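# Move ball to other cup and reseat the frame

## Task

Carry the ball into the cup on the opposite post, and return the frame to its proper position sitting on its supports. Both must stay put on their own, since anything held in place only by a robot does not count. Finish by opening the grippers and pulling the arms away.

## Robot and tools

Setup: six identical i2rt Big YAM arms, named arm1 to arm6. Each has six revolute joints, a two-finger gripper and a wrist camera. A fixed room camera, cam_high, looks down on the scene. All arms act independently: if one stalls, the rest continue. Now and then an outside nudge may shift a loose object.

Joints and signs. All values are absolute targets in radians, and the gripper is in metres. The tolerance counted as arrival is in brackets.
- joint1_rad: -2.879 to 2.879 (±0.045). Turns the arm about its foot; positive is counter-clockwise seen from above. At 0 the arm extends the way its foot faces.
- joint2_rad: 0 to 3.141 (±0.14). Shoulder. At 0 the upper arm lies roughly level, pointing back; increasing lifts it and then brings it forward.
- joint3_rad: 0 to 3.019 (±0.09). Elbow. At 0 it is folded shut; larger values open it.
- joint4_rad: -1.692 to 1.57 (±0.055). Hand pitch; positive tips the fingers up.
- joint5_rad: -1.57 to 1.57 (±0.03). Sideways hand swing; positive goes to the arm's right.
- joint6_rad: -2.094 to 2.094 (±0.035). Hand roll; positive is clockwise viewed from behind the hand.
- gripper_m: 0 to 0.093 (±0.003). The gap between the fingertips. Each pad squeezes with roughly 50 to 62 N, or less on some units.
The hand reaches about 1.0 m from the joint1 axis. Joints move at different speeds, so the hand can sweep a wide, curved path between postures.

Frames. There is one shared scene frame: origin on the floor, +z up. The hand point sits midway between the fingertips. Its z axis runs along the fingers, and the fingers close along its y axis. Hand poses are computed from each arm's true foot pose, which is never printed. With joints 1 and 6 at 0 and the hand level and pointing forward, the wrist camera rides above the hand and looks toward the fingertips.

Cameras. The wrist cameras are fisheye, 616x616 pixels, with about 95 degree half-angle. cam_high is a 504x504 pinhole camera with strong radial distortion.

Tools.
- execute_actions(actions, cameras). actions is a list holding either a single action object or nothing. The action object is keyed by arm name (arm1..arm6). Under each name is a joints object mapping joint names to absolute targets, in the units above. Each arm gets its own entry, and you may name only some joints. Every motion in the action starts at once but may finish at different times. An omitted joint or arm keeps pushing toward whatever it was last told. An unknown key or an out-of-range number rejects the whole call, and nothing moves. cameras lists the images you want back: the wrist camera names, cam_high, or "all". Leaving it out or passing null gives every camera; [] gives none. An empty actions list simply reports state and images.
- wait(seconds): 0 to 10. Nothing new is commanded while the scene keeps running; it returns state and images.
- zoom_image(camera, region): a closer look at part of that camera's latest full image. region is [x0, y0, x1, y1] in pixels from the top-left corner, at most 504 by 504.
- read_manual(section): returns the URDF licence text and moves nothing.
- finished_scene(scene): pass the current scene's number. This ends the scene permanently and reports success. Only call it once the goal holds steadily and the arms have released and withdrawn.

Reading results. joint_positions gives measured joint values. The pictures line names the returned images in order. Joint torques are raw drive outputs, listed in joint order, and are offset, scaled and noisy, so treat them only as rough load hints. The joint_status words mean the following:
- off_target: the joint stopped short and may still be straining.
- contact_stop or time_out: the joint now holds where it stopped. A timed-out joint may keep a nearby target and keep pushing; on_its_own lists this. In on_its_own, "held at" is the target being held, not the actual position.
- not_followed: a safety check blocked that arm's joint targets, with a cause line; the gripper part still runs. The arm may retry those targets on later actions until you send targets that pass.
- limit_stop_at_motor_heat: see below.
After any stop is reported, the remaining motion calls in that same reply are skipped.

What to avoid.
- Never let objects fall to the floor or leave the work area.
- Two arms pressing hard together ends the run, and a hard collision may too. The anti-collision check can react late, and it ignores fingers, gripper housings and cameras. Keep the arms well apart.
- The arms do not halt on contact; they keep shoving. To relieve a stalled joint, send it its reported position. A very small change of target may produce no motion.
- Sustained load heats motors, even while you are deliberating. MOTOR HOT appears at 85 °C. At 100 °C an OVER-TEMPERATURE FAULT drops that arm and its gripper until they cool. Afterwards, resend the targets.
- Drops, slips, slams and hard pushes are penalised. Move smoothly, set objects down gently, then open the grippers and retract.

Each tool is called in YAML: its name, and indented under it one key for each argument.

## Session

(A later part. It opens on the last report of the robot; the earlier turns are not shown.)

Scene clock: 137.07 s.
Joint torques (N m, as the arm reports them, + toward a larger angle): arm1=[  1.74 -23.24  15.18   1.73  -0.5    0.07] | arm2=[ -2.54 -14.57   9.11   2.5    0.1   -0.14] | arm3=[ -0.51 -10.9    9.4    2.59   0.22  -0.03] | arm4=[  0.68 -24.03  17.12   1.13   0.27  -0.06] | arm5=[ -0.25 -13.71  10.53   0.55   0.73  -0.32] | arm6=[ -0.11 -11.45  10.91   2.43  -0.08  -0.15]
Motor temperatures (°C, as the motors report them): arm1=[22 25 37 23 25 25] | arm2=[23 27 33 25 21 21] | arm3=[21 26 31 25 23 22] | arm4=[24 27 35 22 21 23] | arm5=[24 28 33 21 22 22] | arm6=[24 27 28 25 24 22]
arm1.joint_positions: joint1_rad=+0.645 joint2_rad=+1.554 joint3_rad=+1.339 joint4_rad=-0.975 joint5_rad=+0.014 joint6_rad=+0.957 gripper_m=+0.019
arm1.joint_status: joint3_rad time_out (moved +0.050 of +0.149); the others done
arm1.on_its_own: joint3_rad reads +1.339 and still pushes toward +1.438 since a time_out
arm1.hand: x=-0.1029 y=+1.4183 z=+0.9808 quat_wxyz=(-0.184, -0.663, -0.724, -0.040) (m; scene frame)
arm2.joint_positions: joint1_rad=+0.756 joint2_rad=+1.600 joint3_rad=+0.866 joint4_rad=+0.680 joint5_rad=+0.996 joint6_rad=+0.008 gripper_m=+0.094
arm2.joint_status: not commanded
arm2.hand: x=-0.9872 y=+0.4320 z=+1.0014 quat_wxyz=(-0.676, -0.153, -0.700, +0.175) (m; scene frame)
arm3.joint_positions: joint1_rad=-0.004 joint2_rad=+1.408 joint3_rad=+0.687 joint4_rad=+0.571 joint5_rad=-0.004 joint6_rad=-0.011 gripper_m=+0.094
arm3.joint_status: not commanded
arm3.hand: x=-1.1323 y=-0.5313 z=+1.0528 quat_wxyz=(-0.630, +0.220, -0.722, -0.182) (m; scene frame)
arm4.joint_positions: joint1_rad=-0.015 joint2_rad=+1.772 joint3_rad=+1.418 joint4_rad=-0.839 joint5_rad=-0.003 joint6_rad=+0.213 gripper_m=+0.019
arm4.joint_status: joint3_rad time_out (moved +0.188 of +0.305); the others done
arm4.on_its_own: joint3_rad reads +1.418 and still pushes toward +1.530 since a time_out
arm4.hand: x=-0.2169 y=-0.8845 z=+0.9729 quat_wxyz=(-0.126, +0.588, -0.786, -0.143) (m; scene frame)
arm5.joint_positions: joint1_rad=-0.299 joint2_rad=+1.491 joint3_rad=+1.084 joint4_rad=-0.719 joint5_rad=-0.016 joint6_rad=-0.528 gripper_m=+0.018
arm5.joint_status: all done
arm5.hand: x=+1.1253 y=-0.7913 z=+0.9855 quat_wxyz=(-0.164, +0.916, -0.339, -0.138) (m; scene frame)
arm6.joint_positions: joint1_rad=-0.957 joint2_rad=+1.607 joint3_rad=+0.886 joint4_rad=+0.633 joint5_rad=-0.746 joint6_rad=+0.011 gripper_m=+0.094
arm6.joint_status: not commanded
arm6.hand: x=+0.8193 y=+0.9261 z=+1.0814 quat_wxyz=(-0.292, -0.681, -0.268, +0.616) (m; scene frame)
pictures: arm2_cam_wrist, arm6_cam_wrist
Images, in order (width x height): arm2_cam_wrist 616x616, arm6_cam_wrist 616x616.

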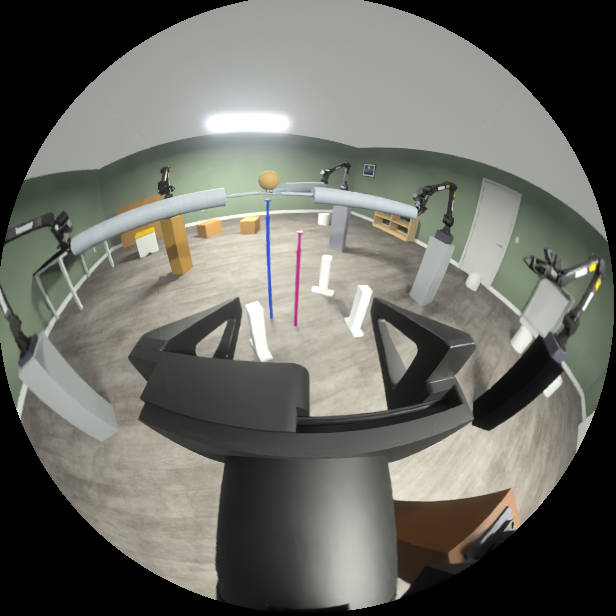

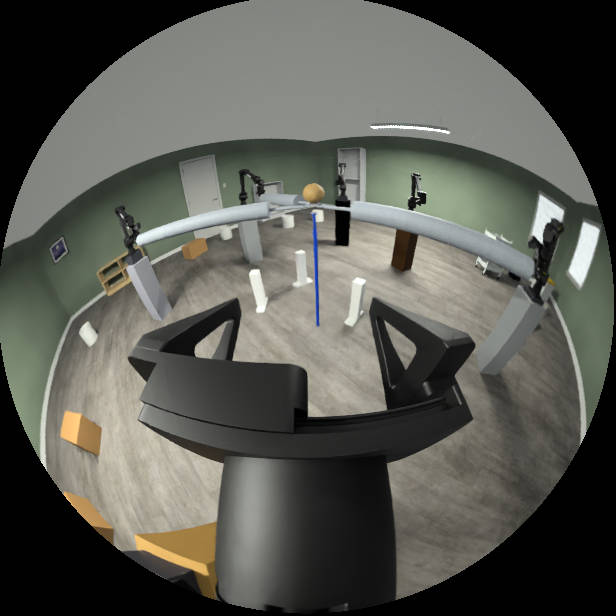

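execute_actions:
  actions:
    - {"arm1":{"joints":{"joint1_rad":0.651,"joint2_rad":1.529,"joint3_rad":1.331,"joint4_rad":-0.83}},"arm4":{"joints":{"joint1_rad":0.0,"joint2_rad":1.749,"joint3_rad":1.486,"joint4_rad":-0.755}},"arm5":{"joints":{"joint1_rad":-0.309,"joint2_rad":1.529,"joint3_rad":1.043,"joint4_rad":-0.575}}}
  cameras: ["arm2_cam_wrist","arm6_cam_wrist"]

zoom_image:
  camera: "arm2_cam_wrist"
  region: [228,160,308,240]

zoom_image:
  camera: "arm6_cam_wrist"
  region: [275,170,355,250]

Scene clock: 146.03 s.
Joint torques (N m, as the arm reports them, + toward a larger angle): arm1=[  2.9  -23.71  11.94   3.75  -0.06  -0.02] | arm2=[ -2.35 -14.29   9.05   2.48   0.13  -0.18] | arm3=[ -0.43 -10.93   9.41   2.59   0.22  -0.03] | arm4=[  0.38 -23.41  13.88   3.54   0.32  -0.08] | arm5=[ -0.67 -14.79   7.36   2.46   0.56  -0.36] | arm6=[  0.47 -12.09  10.84   2.62  -0.08  -0.15]
Motor temperatures (°C, as the motors report them): arm1=[22 25 38 23 26 25] | arm2=[23 27 33 25 21 21] | arm3=[21 26 31 25 23 22] | arm4=[24 28 36 22 21 23] | arm5=[24 28 33 21 22 22] | arm6=[24 27 28 25 24 22]
arm1.joint_positions: joint1_rad=+0.651 joint2_rad=+1.592 joint3_rad=+1.274 joint4_rad=-0.881 joint5_rad=+0.003 joint6_rad=+0.963 gripper_m=+0.019
arm1.joint_status: all done
arm1.hand: x=-0.0984 y=+1.4227 z=+0.9392 quat_wxyz=(-0.178, -0.663, -0.726, -0.046) (m; scene frame)
arm2.joint_positions: joint1_rad=+0.756 joint2_rad=+1.600 joint3_rad=+0.866 joint4_rad=+0.680 joint5_rad=+0.996 joint6_rad=+0.008 gripper_m=+0.094
arm2.joint_status: not commanded
arm2.hand: x=-0.9872 y=+0.4320 z=+1.0014 quat_wxyz=(-0.676, -0.153, -0.700, +0.175) (m; scene frame)
arm3.joint_positions: joint1_rad=-0.004 joint2_rad=+1.408 joint3_rad=+0.687 joint4_rad=+0.571 joint5_rad=-0.004 joint6_rad=-0.011 gripper_m=+0.094
arm3.joint_status: not commanded
arm3.hand: x=-1.1323 y=-0.5313 z=+1.0528 quat_wxyz=(-0.630, +0.220, -0.722, -0.182) (m; scene frame)
arm4.joint_positions: joint1_rad=-0.015 joint2_rad=+1.803 joint3_rad=+1.418 joint4_rad=-0.813 joint5_rad=-0.003 joint6_rad=+0.216 gripper_m=+0.019
arm4.joint_status: joint4_rad time_out (moved +0.026 of +0.084); the others done
arm4.on_its_own: joint4_rad reads -0.813 and still pushes toward -0.755 since a time_out
arm4.hand: x=-0.2166 y=-0.8790 z=+0.9568 quat_wxyz=(-0.124, +0.587, -0.787, -0.142) (m; scene frame)
arm5.joint_positions: joint1_rad=-0.299 joint2_rad=+1.554 joint3_rad=+1.032 joint4_rad=-0.611 joint5_rad=-0.012 joint6_rad=-0.525 gripper_m=+0.018
arm5.joint_status: all done
arm5.hand: x=+1.1255 y=-0.7887 z=+0.9424 quat_wxyz=(-0.162, +0.916, -0.341, -0.135) (m; scene frame)
arm6.joint_positions: joint1_rad=-0.957 joint2_rad=+1.607 joint3_rad=+0.886 joint4_rad=+0.633 joint5_rad=-0.746 joint6_rad=+0.011 gripper_m=+0.094
arm6.joint_status: not commanded
arm6.hand: x=+0.8193 y=+0.9261 z=+1.0814 quat_wxyz=(-0.292, -0.681, -0.268, +0.616) (m; scene frame)
pictures: arm2_cam_wrist, arm6_cam_wrist
Images, in order (width x height): arm2_cam_wrist 616x616, arm6_cam_wrist 616x616.

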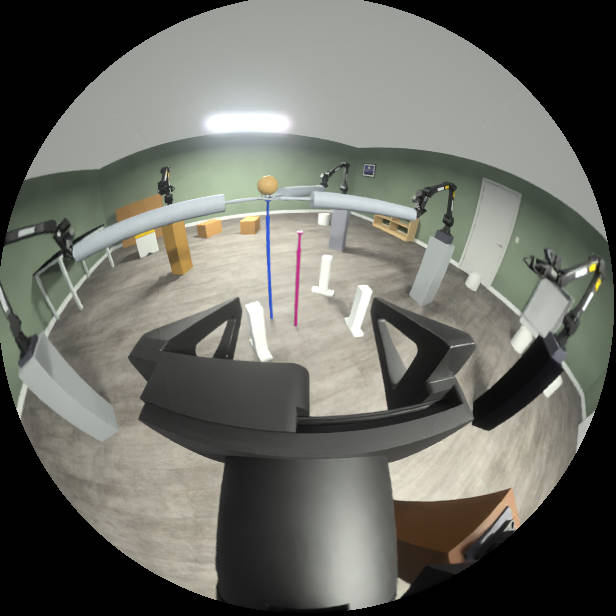

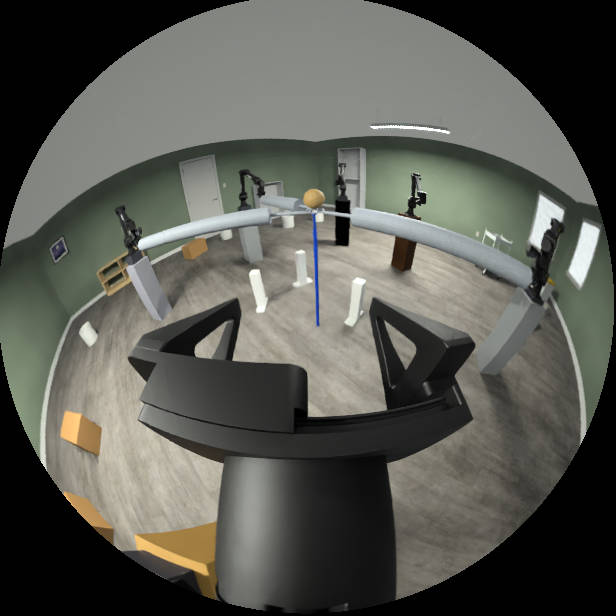

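Region (228, 160, 308, 240) of arm2_cam_wrist's 616x616 image, scaled by 6.300, with more detail than that image has.

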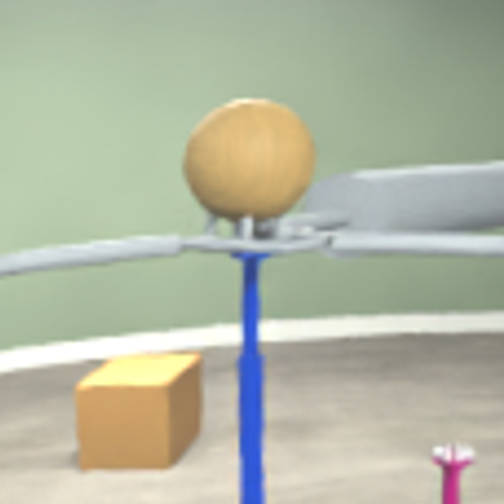

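Region (275, 170, 355, 250) of arm6_cam_wrist's 616x616 image, scaled by 6.300, with more detail than that image has.

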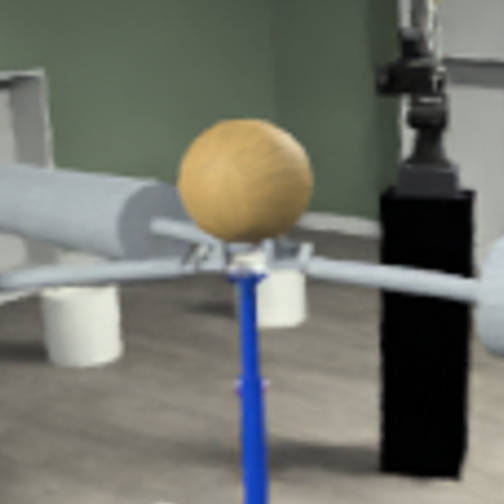

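execute_actions:
  actions:
    - {"arm1":{"joints":{"joint2_rad":1.563,"joint3_rad":1.275,"joint4_rad":-0.77}},"arm4":{"joints":{"joint2_rad":1.79,"joint3_rad":1.433,"joint4_rad":-0.70}},"arm5":{"joints":{"joint2_rad":1.583,"joint3_rad":0.999,"joint4_rad":-0.49}}}
  cameras: []

execute_actions:
  actions:
    - {"arm1":{"joints":{"joint2_rad":1.612,"joint3_rad":1.219,"joint4_rad":-0.665}},"arm4":{"joints":{"joint2_rad":1.843,"joint3_rad":1.392,"joint4_rad":-0.606}},"arm5":{"joints":{"joint2_rad":1.655,"joint3_rad":0.959,"joint4_rad":-0.378}}}
  cameras: ["arm2_cam_wrist","arm6_cam_wrist"]

zoom_image:
  camera: "arm2_cam_wrist"
  region: [228,160,308,240]

zoom_image:
  camera: "arm6_cam_wrist"
  region: [275,170,355,250]

Scene clock: 154.43 s.
Joint torques (N m, as the arm reports them, + toward a larger angle): arm1=[  1.92 -22.39  11.09   3.19  -0.01  -0.03] | arm2=[ -2.6  -14.76   9.11   2.61   0.14  -0.13] | arm3=[ -0.52 -10.97   9.4    2.59   0.22  -0.03] | arm4=[  0.42 -24.02  11.74   3.27   0.33  -0.09] | arm5=[ -0.64 -14.41   6.77   2.01   0.5   -0.35] | arm6=[  0.46 -12.06  10.92   2.36  -0.08  -0.19]
Motor temperatures (°C, as the motors report them): arm1=[22 25 37 23 25 25] | arm2=[23 27 33 25 21 21] | arm3=[21 26 32 25 23 22] | arm4=[24 29 36 22 21 23] | arm5=[24 28 32 21 22 22] | arm6=[24 27 28 25 24 22]
arm1.joint_positions: joint1_rad=+0.655 joint2_rad=+1.617 joint3_rad=+1.230 joint4_rad=-0.815 joint5_rad=+0.001 joint6_rad=+0.967 gripper_m=+0.019
arm1.joint_status: all done
arm1.hand: x=-0.0974 y=+1.4252 z=+0.9123 quat_wxyz=(-0.176, -0.663, -0.726, -0.047) (m; scene frame)
arm2.joint_positions: joint1_rad=+0.756 joint2_rad=+1.600 joint3_rad=+0.866 joint4_rad=+0.680 joint5_rad=+0.996 joint6_rad=+0.008 gripper_m=+0.094
arm2.joint_status: not commanded
arm2.hand: x=-0.9872 y=+0.4320 z=+1.0014 quat_wxyz=(-0.676, -0.153, -0.700, +0.175) (m; scene frame)
arm3.joint_positions: joint1_rad=-0.004 joint2_rad=+1.408 joint3_rad=+0.687 joint4_rad=+0.571 joint5_rad=-0.004 joint6_rad=-0.011 gripper_m=+0.094
arm3.joint_status: not commanded
arm3.hand: x=-1.1323 y=-0.5313 z=+1.0528 quat_wxyz=(-0.630, +0.220, -0.722, -0.182) (m; scene frame)
arm4.joint_positions: joint1_rad=-0.015 joint2_rad=+1.843 joint3_rad=+1.391 joint4_rad=-0.751 joint5_rad=-0.003 joint6_rad=+0.216 gripper_m=+0.019
arm4.joint_status: all done
arm4.hand: x=-0.2167 y=-0.8759 z=+0.9269 quat_wxyz=(-0.122, +0.588, -0.787, -0.140) (m; scene frame)
arm5.joint_positions: joint1_rad=-0.299 joint2_rad=+1.602 joint3_rad=+0.994 joint4_rad=-0.518 joint5_rad=-0.011 joint6_rad=-0.525 gripper_m=+0.018
arm5.joint_status: all done
arm5.hand: x=+1.1254 y=-0.7871 z=+0.9116 quat_wxyz=(-0.165, +0.916, -0.340, -0.136) (m; scene frame)
arm6.joint_positions: joint1_rad=-0.957 joint2_rad=+1.607 joint3_rad=+0.886 joint4_rad=+0.633 joint5_rad=-0.746 joint6_rad=+0.011 gripper_m=+0.094
arm6.joint_status: not commanded
arm6.hand: x=+0.8193 y=+0.9261 z=+1.0814 quat_wxyz=(-0.292, -0.681, -0.268, +0.616) (m; scene frame)
pictures: none
No camera images: the call's "cameras" was empty. Leave "cameras" out to get every camera's image.

Scene clock: 155.33 s.
Joint torques (N m, as the arm reports them, + toward a larger angle): arm1=[  1.64 -22.64  10.71   3.67   0.07  -0.11] | arm2=[ -2.42 -14.47   9.06   2.59   0.11  -0.15] | arm3=[ -0.5  -10.96   9.4    2.6    0.22  -0.03] | arm4=[  0.52 -23.98  11.18   3.32   0.33  -0.09] | arm5=[ -1.08 -15.09   6.23   2.16   0.51  -0.34] | arm6=[  0.26 -11.97  10.82   2.68  -0.12  -0.17]
Motor temperatures (°C, as the motors report them): arm1=[22 25 37 23 25 25] | arm2=[23 27 33 25 21 21] | arm3=[21 26 32 25 23 22] | arm4=[24 29 36 22 21 23] | arm5=[24 28 32 21 22 22] | arm6=[24 27 28 25 24 22]
arm1.joint_positions: joint1_rad=+0.655 joint2_rad=+1.663 joint3_rad=+1.176 joint4_rad=-0.713 joint5_rad=-0.001 joint6_rad=+0.969 gripper_m=+0.019
arm1.joint_status: all done
arm1.hand: x=-0.0957 y=+1.4256 z=+0.8736 quat_wxyz=(-0.177, -0.663, -0.726, -0.048) (m; scene frame)
arm2.joint_positions: joint1_rad=+0.756 joint2_rad=+1.600 joint3_rad=+0.866 joint4_rad=+0.680 joint5_rad=+0.996 joint6_rad=+0.008 gripper_m=+0.094
arm2.joint_status: not commanded
arm2.hand: x=-0.9872 y=+0.4320 z=+1.0014 quat_wxyz=(-0.676, -0.153, -0.700, +0.175) (m; scene frame)
arm3.joint_positions: joint1_rad=-0.004 joint2_rad=+1.408 joint3_rad=+0.687 joint4_rad=+0.571 joint5_rad=-0.004 joint6_rad=-0.011 gripper_m=+0.094
arm3.joint_status: not commanded
arm3.hand: x=-1.1323 y=-0.5313 z=+1.0528 quat_wxyz=(-0.630, +0.220, -0.722, -0.182) (m; scene frame)
arm4.joint_positions: joint1_rad=-0.015 joint2_rad=+1.894 joint3_rad=+1.353 joint4_rad=-0.658 joint5_rad=-0.003 joint6_rad=+0.216 gripper_m=+0.019
arm4.joint_status: all done
arm4.hand: x=-0.2164 y=-0.8739 z=+0.8884 quat_wxyz=(-0.124, +0.587, -0.787, -0.141) (m; scene frame)
arm5.joint_positions: joint1_rad=-0.299 joint2_rad=+1.674 joint3_rad=+0.954 joint4_rad=-0.408 joint5_rad=-0.011 joint6_rad=-0.525 gripper_m=+0.018
arm5.joint_status: all done
arm5.hand: x=+1.1259 y=-0.7874 z=+0.8713 quat_wxyz=(-0.164, +0.916, -0.340, -0.136) (m; scene frame)
arm6.joint_positions: joint1_rad=-0.957 joint2_rad=+1.607 joint3_rad=+0.886 joint4_rad=+0.633 joint5_rad=-0.746 joint6_rad=+0.011 gripper_m=+0.094
arm6.joint_status: not commanded
arm6.hand: x=+0.8193 y=+0.9261 z=+1.0814 quat_wxyz=(-0.292, -0.681, -0.268, +0.616) (m; scene frame)
pictures: arm2_cam_wrist, arm6_cam_wrist
Images, in order (width x height): arm2_cam_wrist 616x616, arm6_cam_wrist 616x616.

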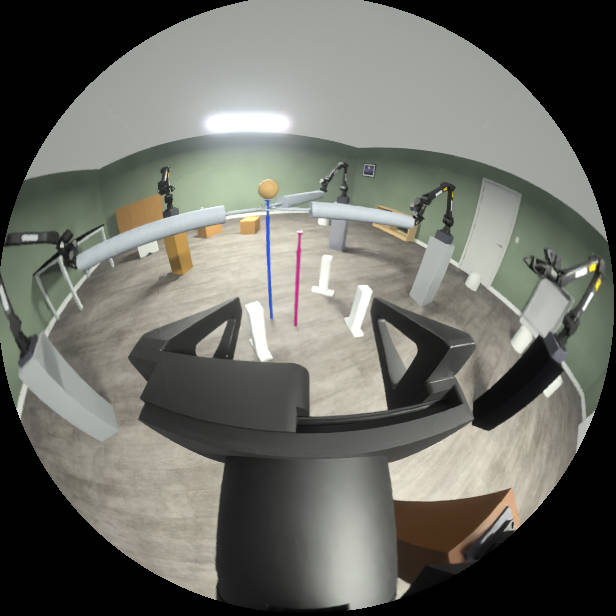

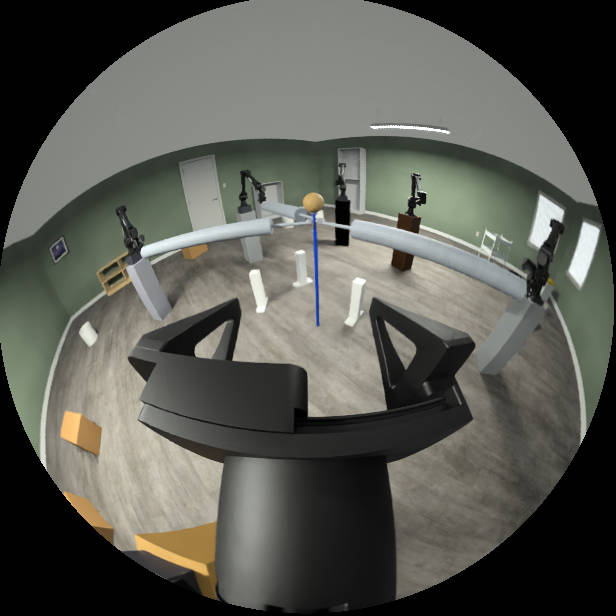

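Region (228, 160, 308, 240) of arm2_cam_wrist's 616x616 image, scaled by 6.300, with more detail than that image has.

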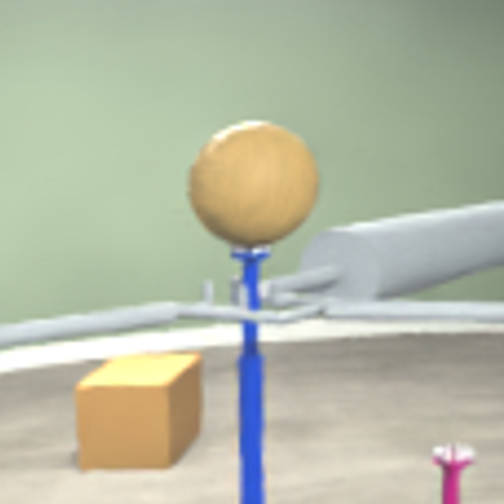

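Region (275, 170, 355, 250) of arm6_cam_wrist's 616x616 image, scaled by 6.300, with more detail than that image has.

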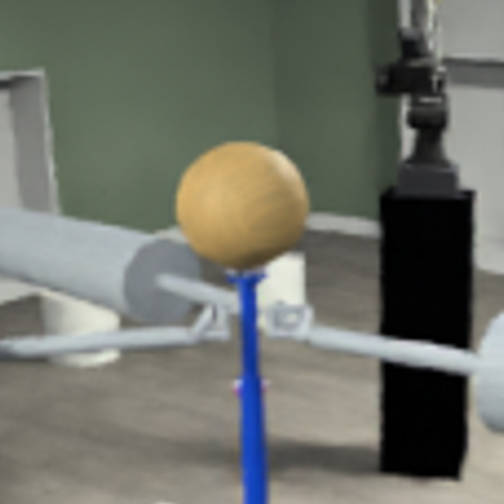

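execute_actions:
  actions:
    - {"arm1":{"joints":{"joint1_rad":0.498,"joint2_rad":1.573,"joint3_rad":1.141,"joint4_rad":-0.648,"joint6_rad":0.834}},"arm4":{"joints":{"joint1_rad":0.1,"joint2_rad":1.712,"joint3_rad":1.139,"joint4_rad":-0.507,"joint6_rad":0.311}},"arm5":{"joints":{"joint1_rad":-0.152,"joint2_rad":1.576,"joint3_rad":0.859,"joint4_rad":-0.383,"joint6_rad":-0.397}}}
  cameras: []

execute_actions:
  actions:
    - {"arm1":{"joints":{"joint1_rad":0.23,"joint2_rad":1.621,"joint3_rad":1.1,"joint4_rad":-0.562,"joint6_rad":0.56}},"arm4":{"joints":{"joint1_rad":0.305,"joint2_rad":1.594,"joint3_rad":0.83,"joint4_rad":-0.323,"joint6_rad":0.54}},"arm5":{"joints":{"joint1_rad":0.148,"joint2_rad":1.59,"joint3_rad":0.76,"joint4_rad":-0.265,"joint6_rad":-0.065}}}
  cameras: []

execute_actions:
  actions:
    - {"arm1":{"joints":{"joint1_rad":0.02,"joint2_rad":1.662,"joint3_rad":1.16,"joint4_rad":-0.573,"joint6_rad":0.338}},"arm4":{"joints":{"joint1_rad":0.535,"joint2_rad":1.502,"joint3_rad":0.715,"joint4_rad":-0.303,"joint6_rad":0.776}},"arm5":{"joints":{"joint1_rad":0.384,"joint2_rad":1.634,"joint3_rad":0.83,"joint4_rad":-0.279,"joint6_rad":0.2}}}
  cameras: []

execute_actions:
  actions:
    - {"arm1":{"joints":{"joint2_rad":1.863,"joint3_rad":1.04,"joint4_rad":-0.273}},"arm4":{"joints":{"joint2_rad":1.809,"joint3_rad":0.655,"joint4_rad":0.056}},"arm5":{"joints":{"joint2_rad":1.914,"joint3_rad":0.779,"joint4_rad":0.035}}}
  cameras: []

execute_actions:
  actions:
    - {"arm1":{"joints":{"joint2_rad":2.113,"joint3_rad":1.04,"joint4_rad":-0.019}},"arm4":{"joints":{"joint2_rad":2.17,"joint3_rad":0.715,"joint4_rad":0.365}},"arm5":{"joints":{"joint2_rad":2.238,"joint3_rad":0.845,"joint4_rad":0.298}}}
  cameras: []

execute_actions:
  actions:
    - {"arm1":{"joints":{"joint2_rad":2.375,"joint3_rad":1.115,"joint4_rad":0.172}},"arm4":{"joints":{"joint2_rad":2.505,"joint3_rad":0.855,"joint4_rad":0.561}},"arm5":{"joints":{"joint2_rad":2.545,"joint3_rad":0.985,"joint4_rad":0.465}}}
  cameras: ["cam_high","arm2_cam_wrist"]

Scene clock: 170.70 s.
Joint torques (N m, as the arm reports them, + toward a larger angle): arm1=[  3.42 -22.31   9.69   2.53   0.33   0.08] | arm2=[ -2.86 -14.54   9.13   2.61   0.13  -0.21] | arm3=[ -0.44 -10.9    9.41   2.59   0.22  -0.03] | arm4=[  0.17 -19.61   9.4    2.94  -0.3   -0.1 ] | arm5=[ -1.28 -14.15   5.85   0.74   0.    -0.34] | arm6=[  0.43 -12.44  10.99   2.33  -0.08  -0.2 ]
Motor temperatures (°C, as the motors report them): arm1=[22 25 35 23 25 25] | arm2=[23 27 33 25 21 21] | arm3=[21 26 32 25 23 22] | arm4=[24 29 33 23 21 23] | arm5=[24 28 31 21 22 22] | arm6=[24 27 28 25 24 22]
arm1.joint_positions: joint1_rad=+0.491 joint2_rad=+1.632 joint3_rad=+1.106 joint4_rad=-0.673 joint5_rad=-0.007 joint6_rad=+0.815 gripper_m=+0.019
arm1.joint_status: all done
arm1.hand: x=-0.1602 y=+1.3630 z=+0.8624 quat_wxyz=(-0.181, -0.667, -0.722, -0.022) (m; scene frame)
arm2.joint_positions: joint1_rad=+0.756 joint2_rad=+1.600 joint3_rad=+0.866 joint4_rad=+0.680 joint5_rad=+0.996 joint6_rad=+0.008 gripper_m=+0.094
arm2.joint_status: not commanded
arm2.hand: x=-0.9872 y=+0.4320 z=+1.0014 quat_wxyz=(-0.676, -0.153, -0.700, +0.175) (m; scene frame)
arm3.joint_positions: joint1_rad=-0.004 joint2_rad=+1.408 joint3_rad=+0.687 joint4_rad=+0.571 joint5_rad=-0.004 joint6_rad=-0.011 gripper_m=+0.094
arm3.joint_status: not commanded
arm3.hand: x=-1.1323 y=-0.5313 z=+1.0528 quat_wxyz=(-0.630, +0.220, -0.722, -0.182) (m; scene frame)
arm4.joint_positions: joint1_rad=+0.089 joint2_rad=+1.750 joint3_rad=+1.119 joint4_rad=-0.548 joint5_rad=+0.009 joint6_rad=+0.321 gripper_m=+0.019
arm4.joint_status: all done
arm4.hand: x=-0.2771 y=-0.9371 z=+0.8841 quat_wxyz=(-0.119, +0.585, -0.787, -0.158) (m; scene frame)
arm5.joint_positions: joint1_rad=-0.136 joint2_rad=+1.602 joint3_rad=+0.856 joint4_rad=-0.379 joint5_rad=+0.000 joint6_rad=-0.364 gripper_m=+0.018
arm5.joint_status: all done
arm5.hand: x=+1.0655 y=-0.8495 z=+0.8707 quat_wxyz=(-0.144, +0.915, -0.341, -0.158) (m; scene frame)
arm6.joint_positions: joint1_rad=-0.957 joint2_rad=+1.607 joint3_rad=+0.886 joint4_rad=+0.633 joint5_rad=-0.746 joint6_rad=+0.011 gripper_m=+0.094
arm6.joint_status: not commanded
arm6.hand: x=+0.8193 y=+0.9261 z=+1.0814 quat_wxyz=(-0.292, -0.681, -0.268, +0.616) (m; scene frame)
pictures: none
No camera images: the call's "cameras" was empty. Leave "cameras" out to get every camera's image.

Scene clock: 171.83 s.
Joint torques (N m, as the arm reports them, + toward a larger angle): arm1=[  2.95 -21.18   9.4    2.32   0.21   0.07] | arm2=[ -2.08 -14.69   9.06   2.47   0.12  -0.14] | arm3=[ -0.47 -10.89   9.41   2.59   0.22  -0.03] | arm4=[ -0.42 -15.28   8.58   2.38  -0.48   0.02] | arm5=[ -0.56 -12.64   5.05   1.31  -0.52  -0.05] | arm6=[ -0.15 -12.18  10.79   2.4   -0.05  -0.14]
Motor temperatures (°C, as the motors report them): arm1=[22 25 35 23 25 25] | arm2=[23 27 33 25 21 21] | arm3=[21 26 32 25 23 22] | arm4=[24 29 33 23 21 23] | arm5=[24 28 31 21 22 22] | arm6=[24 27 28 25 24 22]
arm1.joint_positions: joint1_rad=+0.217 joint2_rad=+1.661 joint3_rad=+1.068 joint4_rad=-0.583 joint5_rad=-0.004 joint6_rad=+0.541 gripper_m=+0.019
arm1.joint_status: all done
arm1.hand: x=-0.2641 y=+1.2607 z=+0.8385 quat_wxyz=(-0.190, -0.666, -0.721, +0.032) (m; scene frame)
arm2.joint_positions: joint1_rad=+0.756 joint2_rad=+1.600 joint3_rad=+0.866 joint4_rad=+0.680 joint5_rad=+0.996 joint6_rad=+0.008 gripper_m=+0.094
arm2.joint_status: not commanded
arm2.hand: x=-0.9872 y=+0.4320 z=+1.0014 quat_wxyz=(-0.676, -0.153, -0.700, +0.175) (m; scene frame)
arm3.joint_positions: joint1_rad=-0.004 joint2_rad=+1.408 joint3_rad=+0.687 joint4_rad=+0.571 joint5_rad=-0.004 joint6_rad=-0.011 gripper_m=+0.094
arm3.joint_status: not commanded
arm3.hand: x=-1.1323 y=-0.5313 z=+1.0528 quat_wxyz=(-0.630, +0.220, -0.722, -0.182) (m; scene frame)
arm4.joint_positions: joint1_rad=+0.304 joint2_rad=+1.620 joint3_rad=+0.808 joint4_rad=-0.351 joint5_rad=+0.013 joint6_rad=+0.538 gripper_m=+0.019
arm4.joint_status: all done
arm4.hand: x=-0.3730 y=-1.0398 z=+0.8468 quat_wxyz=(-0.088, +0.583, -0.786, -0.185) (m; scene frame)
arm5.joint_positions: joint1_rad=+0.155 joint2_rad=+1.602 joint3_rad=+0.762 joint4_rad=-0.273 joint5_rad=+0.011 joint6_rad=-0.063 gripper_m=+0.018
arm5.joint_status: all done
arm5.hand: x=+0.9694 y=-0.9491 z=+0.8464 quat_wxyz=(-0.096, +0.912, -0.346, -0.197) (m; scene frame)
arm6.joint_positions: joint1_rad=-0.957 joint2_rad=+1.607 joint3_rad=+0.886 joint4_rad=+0.633 joint5_rad=-0.746 joint6_rad=+0.011 gripper_m=+0.094
arm6.joint_status: not commanded
arm6.hand: x=+0.8193 y=+0.9261 z=+1.0814 quat_wxyz=(-0.292, -0.681, -0.268, +0.616) (m; scene frame)
pictures: none
No camera images: the call's "cameras" was empty. Leave "cameras" out to get every camera's image.

Scene clock: 172.87 s.
Joint torques (N m, as the arm reports them, + toward a larger angle): arm1=[  4.23 -21.41  11.06   1.1    0.39   0.01] | arm2=[ -2.33 -14.41   9.04   2.52   0.14  -0.18] | arm3=[ -0.53 -10.95   9.4    2.6    0.22  -0.03] | arm4=[ -0.6  -13.21   8.37   2.07  -0.58   0.  ] | arm5=[  0.95 -13.12   6.49   0.53  -0.89   0.12] | arm6=[ -0.49 -12.01  10.48   2.42  -0.09  -0.13]
Motor temperatures (°C, as the motors report them): arm1=[22 25 35 23 25 25] | arm2=[23 27 33 25 21 21] | arm3=[21 26 32 25 23 22] | arm4=[24 29 33 22 21 23] | arm5=[24 28 31 21 22 22] | arm6=[24 27 29 25 24 22]
arm1.joint_positions: joint1_rad=+0.011 joint2_rad=+1.699 joint3_rad=+1.108 joint4_rad=-0.572 joint5_rad=-0.010 joint6_rad=+0.327 gripper_m=+0.019
arm1.joint_status: all done
arm1.hand: x=-0.3516 y=+1.1908 z=+0.8349 quat_wxyz=(-0.184, -0.661, -0.724, +0.071) (m; scene frame)
arm2.joint_positions: joint1_rad=+0.756 joint2_rad=+1.600 joint3_rad=+0.866 joint4_rad=+0.680 joint5_rad=+0.996 joint6_rad=+0.008 gripper_m=+0.094
arm2.joint_status: not commanded
arm2.hand: x=-0.9872 y=+0.4320 z=+1.0014 quat_wxyz=(-0.676, -0.153, -0.700, +0.175) (m; scene frame)
arm3.joint_positions: joint1_rad=-0.004 joint2_rad=+1.408 joint3_rad=+0.687 joint4_rad=+0.571 joint5_rad=-0.004 joint6_rad=-0.011 gripper_m=+0.094
arm3.joint_status: not commanded
arm3.hand: x=-1.1323 y=-0.5313 z=+1.0528 quat_wxyz=(-0.630, +0.220, -0.722, -0.182) (m; scene frame)
arm4.joint_positions: joint1_rad=+0.536 joint2_rad=+1.525 joint3_rad=+0.694 joint4_rad=-0.323 joint5_rad=+0.016 joint6_rad=+0.773 gripper_m=+0.019
arm4.joint_status: all done
arm4.hand: x=-0.4564 y=-1.1120 z=+0.8486 quat_wxyz=(-0.045, +0.581, -0.786, -0.204) (m; scene frame)
arm5.joint_positions: joint1_rad=+0.381 joint2_rad=+1.647 joint3_rad=+0.813 joint4_rad=-0.273 joint5_rad=+0.019 joint6_rad=+0.183 gripper_m=+0.018
arm5.joint_status: all done
arm5.hand: x=+0.8874 y=-1.0187 z=+0.8445 quat_wxyz=(-0.050, +0.907, -0.356, -0.217) (m; scene frame)
arm6.joint_positions: joint1_rad=-0.957 joint2_rad=+1.607 joint3_rad=+0.886 joint4_rad=+0.633 joint5_rad=-0.746 joint6_rad=+0.011 gripper_m=+0.094
arm6.joint_status: not commanded
arm6.hand: x=+0.8193 y=+0.9261 z=+1.0814 quat_wxyz=(-0.292, -0.681, -0.268, +0.616) (m; scene frame)
pictures: none
No camera images: the call's "cameras" was empty. Leave "cameras" out to get every camera's image.

Scene clock: 173.93 s.
Joint torques (N m, as the arm reports them, + toward a larger angle): arm1=[  3.11 -25.43   5.94   1.91   0.33  -0.02] | arm2=[ -2.75 -14.78   9.     2.52   0.11  -0.14] | arm3=[ -0.46 -10.9    9.39   2.6    0.22  -0.03] | arm4=[ -0.52 -15.48   4.59   2.7   -0.45   0.02] | arm5=[  0.32 -14.86   2.67   1.56  -0.62   0.13] | arm6=[  0.46 -11.88  10.82   2.13  -0.1   -0.14]
Motor temperatures (°C, as the motors report them): arm1=[22 25 35 23 25 25] | arm2=[23 27 33 25 21 21] | arm3=[21 26 32 25 23 22] | arm4=[24 29 33 22 21 23] | arm5=[24 28 31 21 22 22] | arm6=[24 27 29 25 24 22]
arm1.joint_positions: joint1_rad=+0.011 joint2_rad=+1.919 joint3_rad=+1.036 joint4_rad=-0.280 joint5_rad=-0.008 joint6_rad=+0.326 gripper_m=+0.019
arm1.joint_status: all done
arm1.hand: x=-0.3505 y=+1.1899 z=+0.7181 quat_wxyz=(-0.184, -0.661, -0.724, +0.072) (m; scene frame)
arm2.joint_positions: joint1_rad=+0.756 joint2_rad=+1.600 joint3_rad=+0.866 joint4_rad=+0.680 joint5_rad=+0.996 joint6_rad=+0.008 gripper_m=+0.094
arm2.joint_status: not commanded
arm2.hand: x=-0.9872 y=+0.4320 z=+1.0014 quat_wxyz=(-0.676, -0.153, -0.700, +0.175) (m; scene frame)
arm3.joint_positions: joint1_rad=-0.004 joint2_rad=+1.408 joint3_rad=+0.687 joint4_rad=+0.571 joint5_rad=-0.004 joint6_rad=-0.011 gripper_m=+0.094
arm3.joint_status: not commanded
arm3.hand: x=-1.1323 y=-0.5313 z=+1.0528 quat_wxyz=(-0.630, +0.220, -0.722, -0.182) (m; scene frame)
arm4.joint_positions: joint1_rad=+0.533 joint2_rad=+1.838 joint3_rad=+0.652 joint4_rad=+0.021 joint5_rad=+0.013 joint6_rad=+0.772 gripper_m=+0.019
arm4.joint_status: all done
arm4.hand: x=-0.4543 y=-1.1127 z=+0.7414 quat_wxyz=(-0.043, +0.582, -0.788, -0.198) (m; scene frame)
arm5.joint_positions: joint1_rad=+0.379 joint2_rad=+1.934 joint3_rad=+0.788 joint4_rad=+0.016 joint5_rad=+0.014 joint6_rad=+0.183 gripper_m=+0.018
arm5.joint_status: all done
arm5.hand: x=+0.8911 y=-1.0213 z=+0.7343 quat_wxyz=(-0.046, +0.910, -0.358, -0.206) (m; scene frame)
arm6.joint_positions: joint1_rad=-0.957 joint2_rad=+1.607 joint3_rad=+0.886 joint4_rad=+0.633 joint5_rad=-0.746 joint6_rad=+0.011 gripper_m=+0.094
arm6.joint_status: not commanded
arm6.hand: x=+0.8193 y=+0.9261 z=+1.0814 quat_wxyz=(-0.292, -0.681, -0.268, +0.616) (m; scene frame)
pictures: none
No camera images: the call's "cameras" was empty. Leave "cameras" out to get every camera's image.

Scene clock: 175.00 s.
Joint torques (N m, as the arm reports them, + toward a larger angle): arm1=[  2.27 -25.04   5.23   1.66   0.26  -0.01] | arm2=[ -2.24 -14.03   9.12   2.62   0.15  -0.18] | arm3=[ -0.47 -11.     9.4    2.6    0.22  -0.03] | arm4=[ -0.56 -16.85   2.48   2.59  -0.33  -0.03] | arm5=[  1.04 -14.67   1.15   1.49  -0.59   0.13] | arm6=[  0.74 -11.85  10.85   2.43  -0.15  -0.15]
Motor temperatures (°C, as the motors report them): arm1=[22 25 34 23 25 25] | arm2=[23 27 33 25 21 21] | arm3=[21 26 32 25 23 22] | arm4=[24 29 32 22 21 23] | arm5=[24 28 31 21 22 22] | arm6=[24 27 29 25 24 22]
arm1.joint_positions: joint1_rad=+0.014 joint2_rad=+2.159 joint3_rad=+1.031 joint4_rad=-0.023 joint5_rad=-0.007 joint6_rad=+0.327 gripper_m=+0.019
arm1.joint_status: all done
arm1.hand: x=-0.3496 y=+1.1938 z=+0.6142 quat_wxyz=(-0.190, -0.660, -0.723, +0.075) (m; scene frame)
arm2.joint_positions: joint1_rad=+0.756 joint2_rad=+1.600 joint3_rad=+0.866 joint4_rad=+0.680 joint5_rad=+0.996 joint6_rad=+0.008 gripper_m=+0.094
arm2.joint_status: not commanded
arm2.hand: x=-0.9872 y=+0.4320 z=+1.0014 quat_wxyz=(-0.676, -0.153, -0.700, +0.175) (m; scene frame)
arm3.joint_positions: joint1_rad=-0.004 joint2_rad=+1.408 joint3_rad=+0.687 joint4_rad=+0.571 joint5_rad=-0.004 joint6_rad=-0.011 gripper_m=+0.094
arm3.joint_status: not commanded
arm3.hand: x=-1.1323 y=-0.5313 z=+1.0528 quat_wxyz=(-0.630, +0.220, -0.722, -0.182) (m; scene frame)
arm4.joint_positions: joint1_rad=+0.533 joint2_rad=+2.192 joint3_rad=+0.708 joint4_rad=+0.334 joint5_rad=+0.011 joint6_rad=+0.776 gripper_m=+0.019
arm4.joint_status: all done
arm4.hand: x=-0.4558 y=-1.1091 z=+0.6375 quat_wxyz=(-0.042, +0.579, -0.787, -0.207) (m; scene frame)
arm5.joint_positions: joint1_rad=+0.378 joint2_rad=+2.249 joint3_rad=+0.850 joint4_rad=+0.280 joint5_rad=+0.013 joint6_rad=+0.185 gripper_m=+0.018
arm5.joint_status: all done
arm5.hand: x=+0.8908 y=-1.0205 z=+0.6293 quat_wxyz=(-0.047, +0.908, -0.359, -0.211) (m; scene frame)
arm6.joint_positions: joint1_rad=-0.957 joint2_rad=+1.607 joint3_rad=+0.886 joint4_rad=+0.633 joint5_rad=-0.746 joint6_rad=+0.011 gripper_m=+0.094
arm6.joint_status: not commanded
arm6.hand: x=+0.8193 y=+0.9261 z=+1.0814 quat_wxyz=(-0.292, -0.681, -0.268, +0.616) (m; scene frame)
pictures: none
No camera images: the call's "cameras" was empty. Leave "cameras" out to get every camera's image.

Scene clock: 176.10 s.
Joint torques (N m, as the arm reports them, + toward a larger angle): arm1=[  2.82 -26.17   3.09   2.17   0.28  -0.06] | arm2=[ -2.61 -14.39   9.07   2.45   0.11  -0.18] | arm3=[ -0.46 -10.96   9.41   2.59   0.22  -0.02] | arm4=[ -0.62 -17.9    0.33   2.46  -0.19  -0.07] | arm5=[  1.22 -15.8    0.03   1.69  -0.55   0.12] | arm6=[  0.77 -11.72  10.9    2.45  -0.11  -0.14]
Motor temperatures (°C, as the motors report them): arm1=[22 25 34 23 25 25] | arm2=[23 27 33 25 21 21] | arm3=[21 26 32 25 23 22] | arm4=[24 29 32 22 21 23] | arm5=[24 28 30 21 22 22] | arm6=[24 27 29 25 24 22]
arm1.joint_positions: joint1_rad=+0.017 joint2_rad=+2.421 joint3_rad=+1.113 joint4_rad=+0.160 joint5_rad=-0.007 joint6_rad=+0.330 gripper_m=+0.019
arm1.joint_status: all done
arm1.hand: x=-0.3482 y=+1.1970 z=+0.5122 quat_wxyz=(-0.191, -0.660, -0.723, +0.074) (m; scene frame)
arm2.joint_positions: joint1_rad=+0.756 joint2_rad=+1.600 joint3_rad=+0.866 joint4_rad=+0.680 joint5_rad=+0.996 joint6_rad=+0.008 gripper_m=+0.094
arm2.joint_status: not commanded
arm2.hand: x=-0.9872 y=+0.4320 z=+1.0014 quat_wxyz=(-0.676, -0.153, -0.700, +0.175) (m; scene frame)
arm3.joint_positions: joint1_rad=-0.004 joint2_rad=+1.408 joint3_rad=+0.687 joint4_rad=+0.571 joint5_rad=-0.004 joint6_rad=-0.011 gripper_m=+0.094
arm3.joint_status: not commanded
arm3.hand: x=-1.1323 y=-0.5313 z=+1.0528 quat_wxyz=(-0.630, +0.220, -0.722, -0.182) (m; scene frame)
arm4.joint_positions: joint1_rad=+0.532 joint2_rad=+2.528 joint3_rad=+0.857 joint4_rad=+0.531 joint5_rad=+0.008 joint6_rad=+0.781 gripper_m=+0.019
arm4.joint_status: all done
arm4.hand: x=-0.4569 y=-1.1051 z=+0.5330 quat_wxyz=(-0.041, +0.576, -0.788, -0.211) (m; scene frame)
arm5.joint_positions: joint1_rad=+0.376 joint2_rad=+2.553 joint3_rad=+0.993 joint4_rad=+0.445 joint5_rad=+0.012 joint6_rad=+0.185 gripper_m=+0.018
arm5.joint_status: all done
arm5.hand: x=+0.8909 y=-1.0196 z=+0.5257 quat_wxyz=(-0.047, +0.907, -0.359, -0.213) (m; scene frame)
arm6.joint_positions: joint1_rad=-0.957 joint2_rad=+1.607 joint3_rad=+0.886 joint4_rad=+0.633 joint5_rad=-0.746 joint6_rad=+0.011 gripper_m=+0.094
arm6.joint_status: not commanded
arm6.hand: x=+0.8193 y=+0.9261 z=+1.0814 quat_wxyz=(-0.292, -0.681, -0.268, +0.616) (m; scene frame)
pictures: arm2_cam_wrist, cam_high
Images, in order (width x height): arm2_cam_wrist 616x616, cam_high 504x504.

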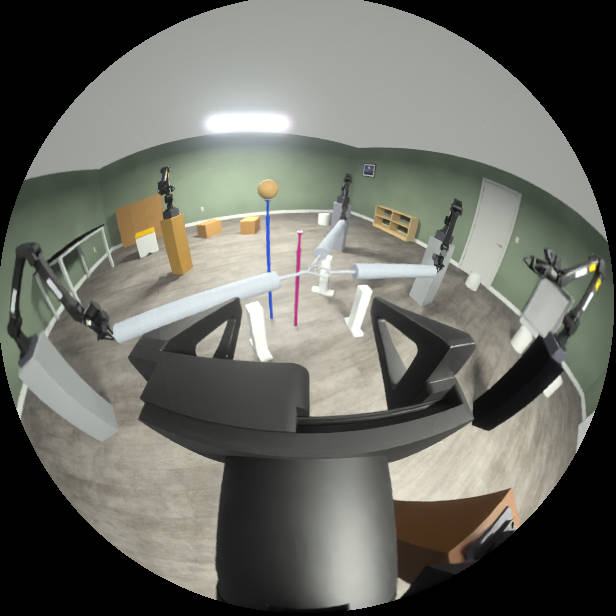

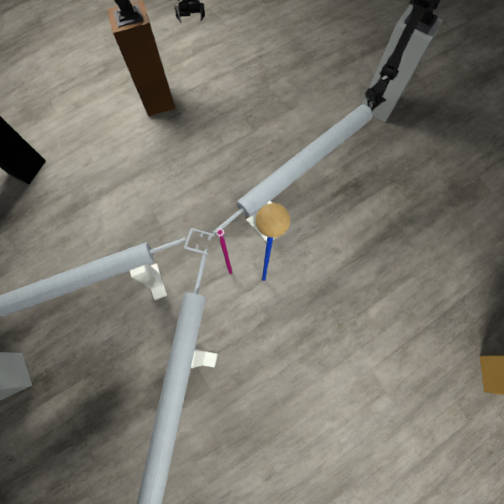

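Lower 75%, then the rest.

execute_actions:
  actions:
    - {"arm1":{"joints":{"joint1_rad":0.028,"joint2_rad":2.555,"joint3_rad":1.21,"joint4_rad":0.25}},"arm4":{"joints":{"joint1_rad":0.543,"joint2_rad":2.712,"joint3_rad":0.99,"joint4_rad":0.63}},"arm5":{"joints":{"joint1_rad":0.393,"joint2_rad":2.748,"joint3_rad":1.13,"joint4_rad":0.523}}}
  cameras: []

execute_actions:
  actions:
    - {"arm1":{"joints":{"joint2_rad":2.62,"joint3_rad":1.25,"joint4_rad":0.277}},"arm4":{"joints":{"joint2_rad":2.78,"joint3_rad":1.045,"joint4_rad":0.65}},"arm5":{"joints":{"joint2_rad":2.81,"joint3_rad":1.185,"joint4_rad":0.54}}}
  cameras: ["cam_high","arm2_cam_wrist"]

Scene clock: 183.93 s.
Joint torques (N m, as the arm reports them, + toward a larger angle): arm1=[  2.26 -26.5    2.23   2.25   0.14  -0.07] | arm2=[ -1.9  -14.73   8.93   2.42   0.12  -0.19] | arm3=[ -0.45 -10.94   9.41   2.59   0.22  -0.02] | arm4=[ -0.51 -18.34  -0.64   2.42  -0.22  -0.13] | arm5=[  1.09 -16.42  -0.36   1.62  -0.57   0.08] | arm6=[  0.51 -11.89  10.9    2.5   -0.14  -0.16]
Motor temperatures (°C, as the motors report them): arm1=[22 26 32 23 25 25] | arm2=[23 27 33 25 21 21] | arm3=[21 26 32 25 23 22] | arm4=[24 28 30 22 21 23] | arm5=[24 29 30 21 22 22] | arm6=[24 27 29 25 24 22]
arm1.joint_positions: joint1_rad=+0.020 joint2_rad=+2.597 joint3_rad=+1.212 joint4_rad=+0.234 joint5_rad=-0.003 joint6_rad=+0.333 gripper_m=+0.019
arm1.joint_status: all done
arm1.hand: x=-0.3467 y=+1.1978 z=+0.4446 quat_wxyz=(-0.189, -0.660, -0.723, +0.075) (m; scene frame)
arm2.joint_positions: joint1_rad=+0.756 joint2_rad=+1.600 joint3_rad=+0.866 joint4_rad=+0.680 joint5_rad=+0.996 joint6_rad=+0.008 gripper_m=+0.094
arm2.joint_status: not commanded
arm2.hand: x=-0.9872 y=+0.4320 z=+1.0014 quat_wxyz=(-0.676, -0.153, -0.700, +0.175) (m; scene frame)
arm3.joint_positions: joint1_rad=-0.004 joint2_rad=+1.408 joint3_rad=+0.687 joint4_rad=+0.571 joint5_rad=-0.004 joint6_rad=-0.011 gripper_m=+0.094
arm3.joint_status: not commanded
arm3.hand: x=-1.1323 y=-0.5313 z=+1.0528 quat_wxyz=(-0.630, +0.220, -0.722, -0.182) (m; scene frame)
arm4.joint_positions: joint1_rad=+0.538 joint2_rad=+2.735 joint3_rad=+0.996 joint4_rad=+0.602 joint5_rad=+0.009 joint6_rad=+0.787 gripper_m=+0.019
arm4.joint_status: all done
arm4.hand: x=-0.4592 y=-1.1045 z=+0.4619 quat_wxyz=(-0.041, +0.576, -0.788, -0.213) (m; scene frame)
arm5.joint_positions: joint1_rad=+0.382 joint2_rad=+2.756 joint3_rad=+1.137 joint4_rad=+0.503 joint5_rad=+0.012 joint6_rad=+0.190 gripper_m=+0.018
arm5.joint_status: all done
arm5.hand: x=+0.8895 y=-1.0222 z=+0.4518 quat_wxyz=(-0.046, +0.908, -0.359, -0.213) (m; scene frame)
arm6.joint_positions: joint1_rad=-0.957 joint2_rad=+1.607 joint3_rad=+0.886 joint4_rad=+0.633 joint5_rad=-0.746 joint6_rad=+0.011 gripper_m=+0.094
arm6.joint_status: not commanded
arm6.hand: x=+0.8193 y=+0.9261 z=+1.0814 quat_wxyz=(-0.292, -0.681, -0.268, +0.616) (m; scene frame)
pictures: none
No camera images: the call's "cameras" was empty. Leave "cameras" out to get every camera's image.

Scene clock: 184.60 s.
Joint torques (N m, as the arm reports them, + toward a larger angle): arm1=[  3.07 -23.21   3.66   2.7    0.23  -0.06] | arm2=[ -2.34 -14.75   9.11   2.41   0.12  -0.15] | arm3=[ -0.47 -10.92   9.4    2.6    0.22  -0.03] | arm4=[ -0.36 -16.71   0.16   2.48  -0.02  -0.14] | arm5=[  1.18 -16.03   0.13   2.05  -0.61   0.07] | arm6=[  0.31 -11.92  10.81   2.4   -0.13  -0.17]
Motor temperatures (°C, as the motors report them): arm1=[22 26 32 23 25 25] | arm2=[23 27 33 25 21 21] | arm3=[21 26 32 25 23 22] | arm4=[24 28 30 22 21 23] | arm5=[24 29 29 21 22 22] | arm6=[24 27 29 25 24 22]
arm1.joint_positions: joint1_rad=+0.021 joint2_rad=+2.633 joint3_rad=+1.229 joint4_rad=+0.250 joint5_rad=-0.004 joint6_rad=+0.333 gripper_m=+0.019
arm1.joint_status: all done
arm1.hand: x=-0.3475 y=+1.2006 z=+0.4304 quat_wxyz=(-0.189, -0.660, -0.724, +0.074) (m; scene frame)
arm2.joint_positions: joint1_rad=+0.756 joint2_rad=+1.600 joint3_rad=+0.866 joint4_rad=+0.680 joint5_rad=+0.996 joint6_rad=+0.008 gripper_m=+0.094
arm2.joint_status: not commanded
arm2.hand: x=-0.9872 y=+0.4320 z=+1.0014 quat_wxyz=(-0.676, -0.153, -0.700, +0.175) (m; scene frame)
arm3.joint_positions: joint1_rad=-0.004 joint2_rad=+1.408 joint3_rad=+0.687 joint4_rad=+0.571 joint5_rad=-0.004 joint6_rad=-0.011 gripper_m=+0.094
arm3.joint_status: not commanded
arm3.hand: x=-1.1323 y=-0.5313 z=+1.0528 quat_wxyz=(-0.630, +0.220, -0.722, -0.182) (m; scene frame)
arm4.joint_positions: joint1_rad=+0.538 joint2_rad=+2.786 joint3_rad=+1.041 joint4_rad=+0.621 joint5_rad=+0.004 joint6_rad=+0.787 gripper_m=+0.019
arm4.joint_status: all done
arm4.hand: x=-0.4619 y=-1.1012 z=+0.4442 quat_wxyz=(-0.040, +0.576, -0.787, -0.220) (m; scene frame)
arm5.joint_positions: joint1_rad=+0.382 joint2_rad=+2.809 joint3_rad=+1.185 joint4_rad=+0.515 joint5_rad=+0.014 joint6_rad=+0.190 gripper_m=+0.018
arm5.joint_status: all done
arm5.hand: x=+0.8866 y=-1.0204 z=+0.4327 quat_wxyz=(-0.047, +0.907, -0.359, -0.216) (m; scene frame)
arm6.joint_positions: joint1_rad=-0.957 joint2_rad=+1.607 joint3_rad=+0.886 joint4_rad=+0.633 joint5_rad=-0.746 joint6_rad=+0.011 gripper_m=+0.094
arm6.joint_status: not commanded
arm6.hand: x=+0.8193 y=+0.9261 z=+1.0814 quat_wxyz=(-0.292, -0.681, -0.268, +0.616) (m; scene frame)
pictures: arm2_cam_wrist, cam_high
Images, in order (width x height): arm2_cam_wrist 616x616, cam_high 504x504.

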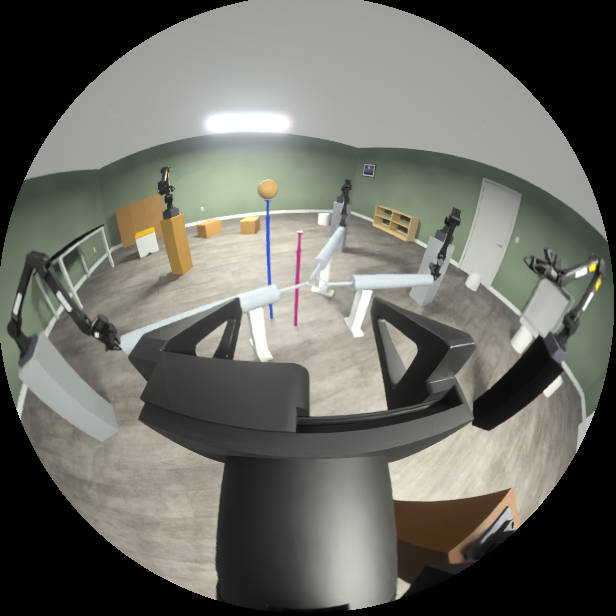

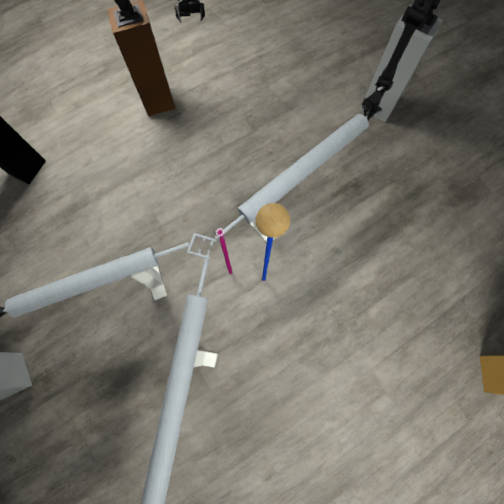

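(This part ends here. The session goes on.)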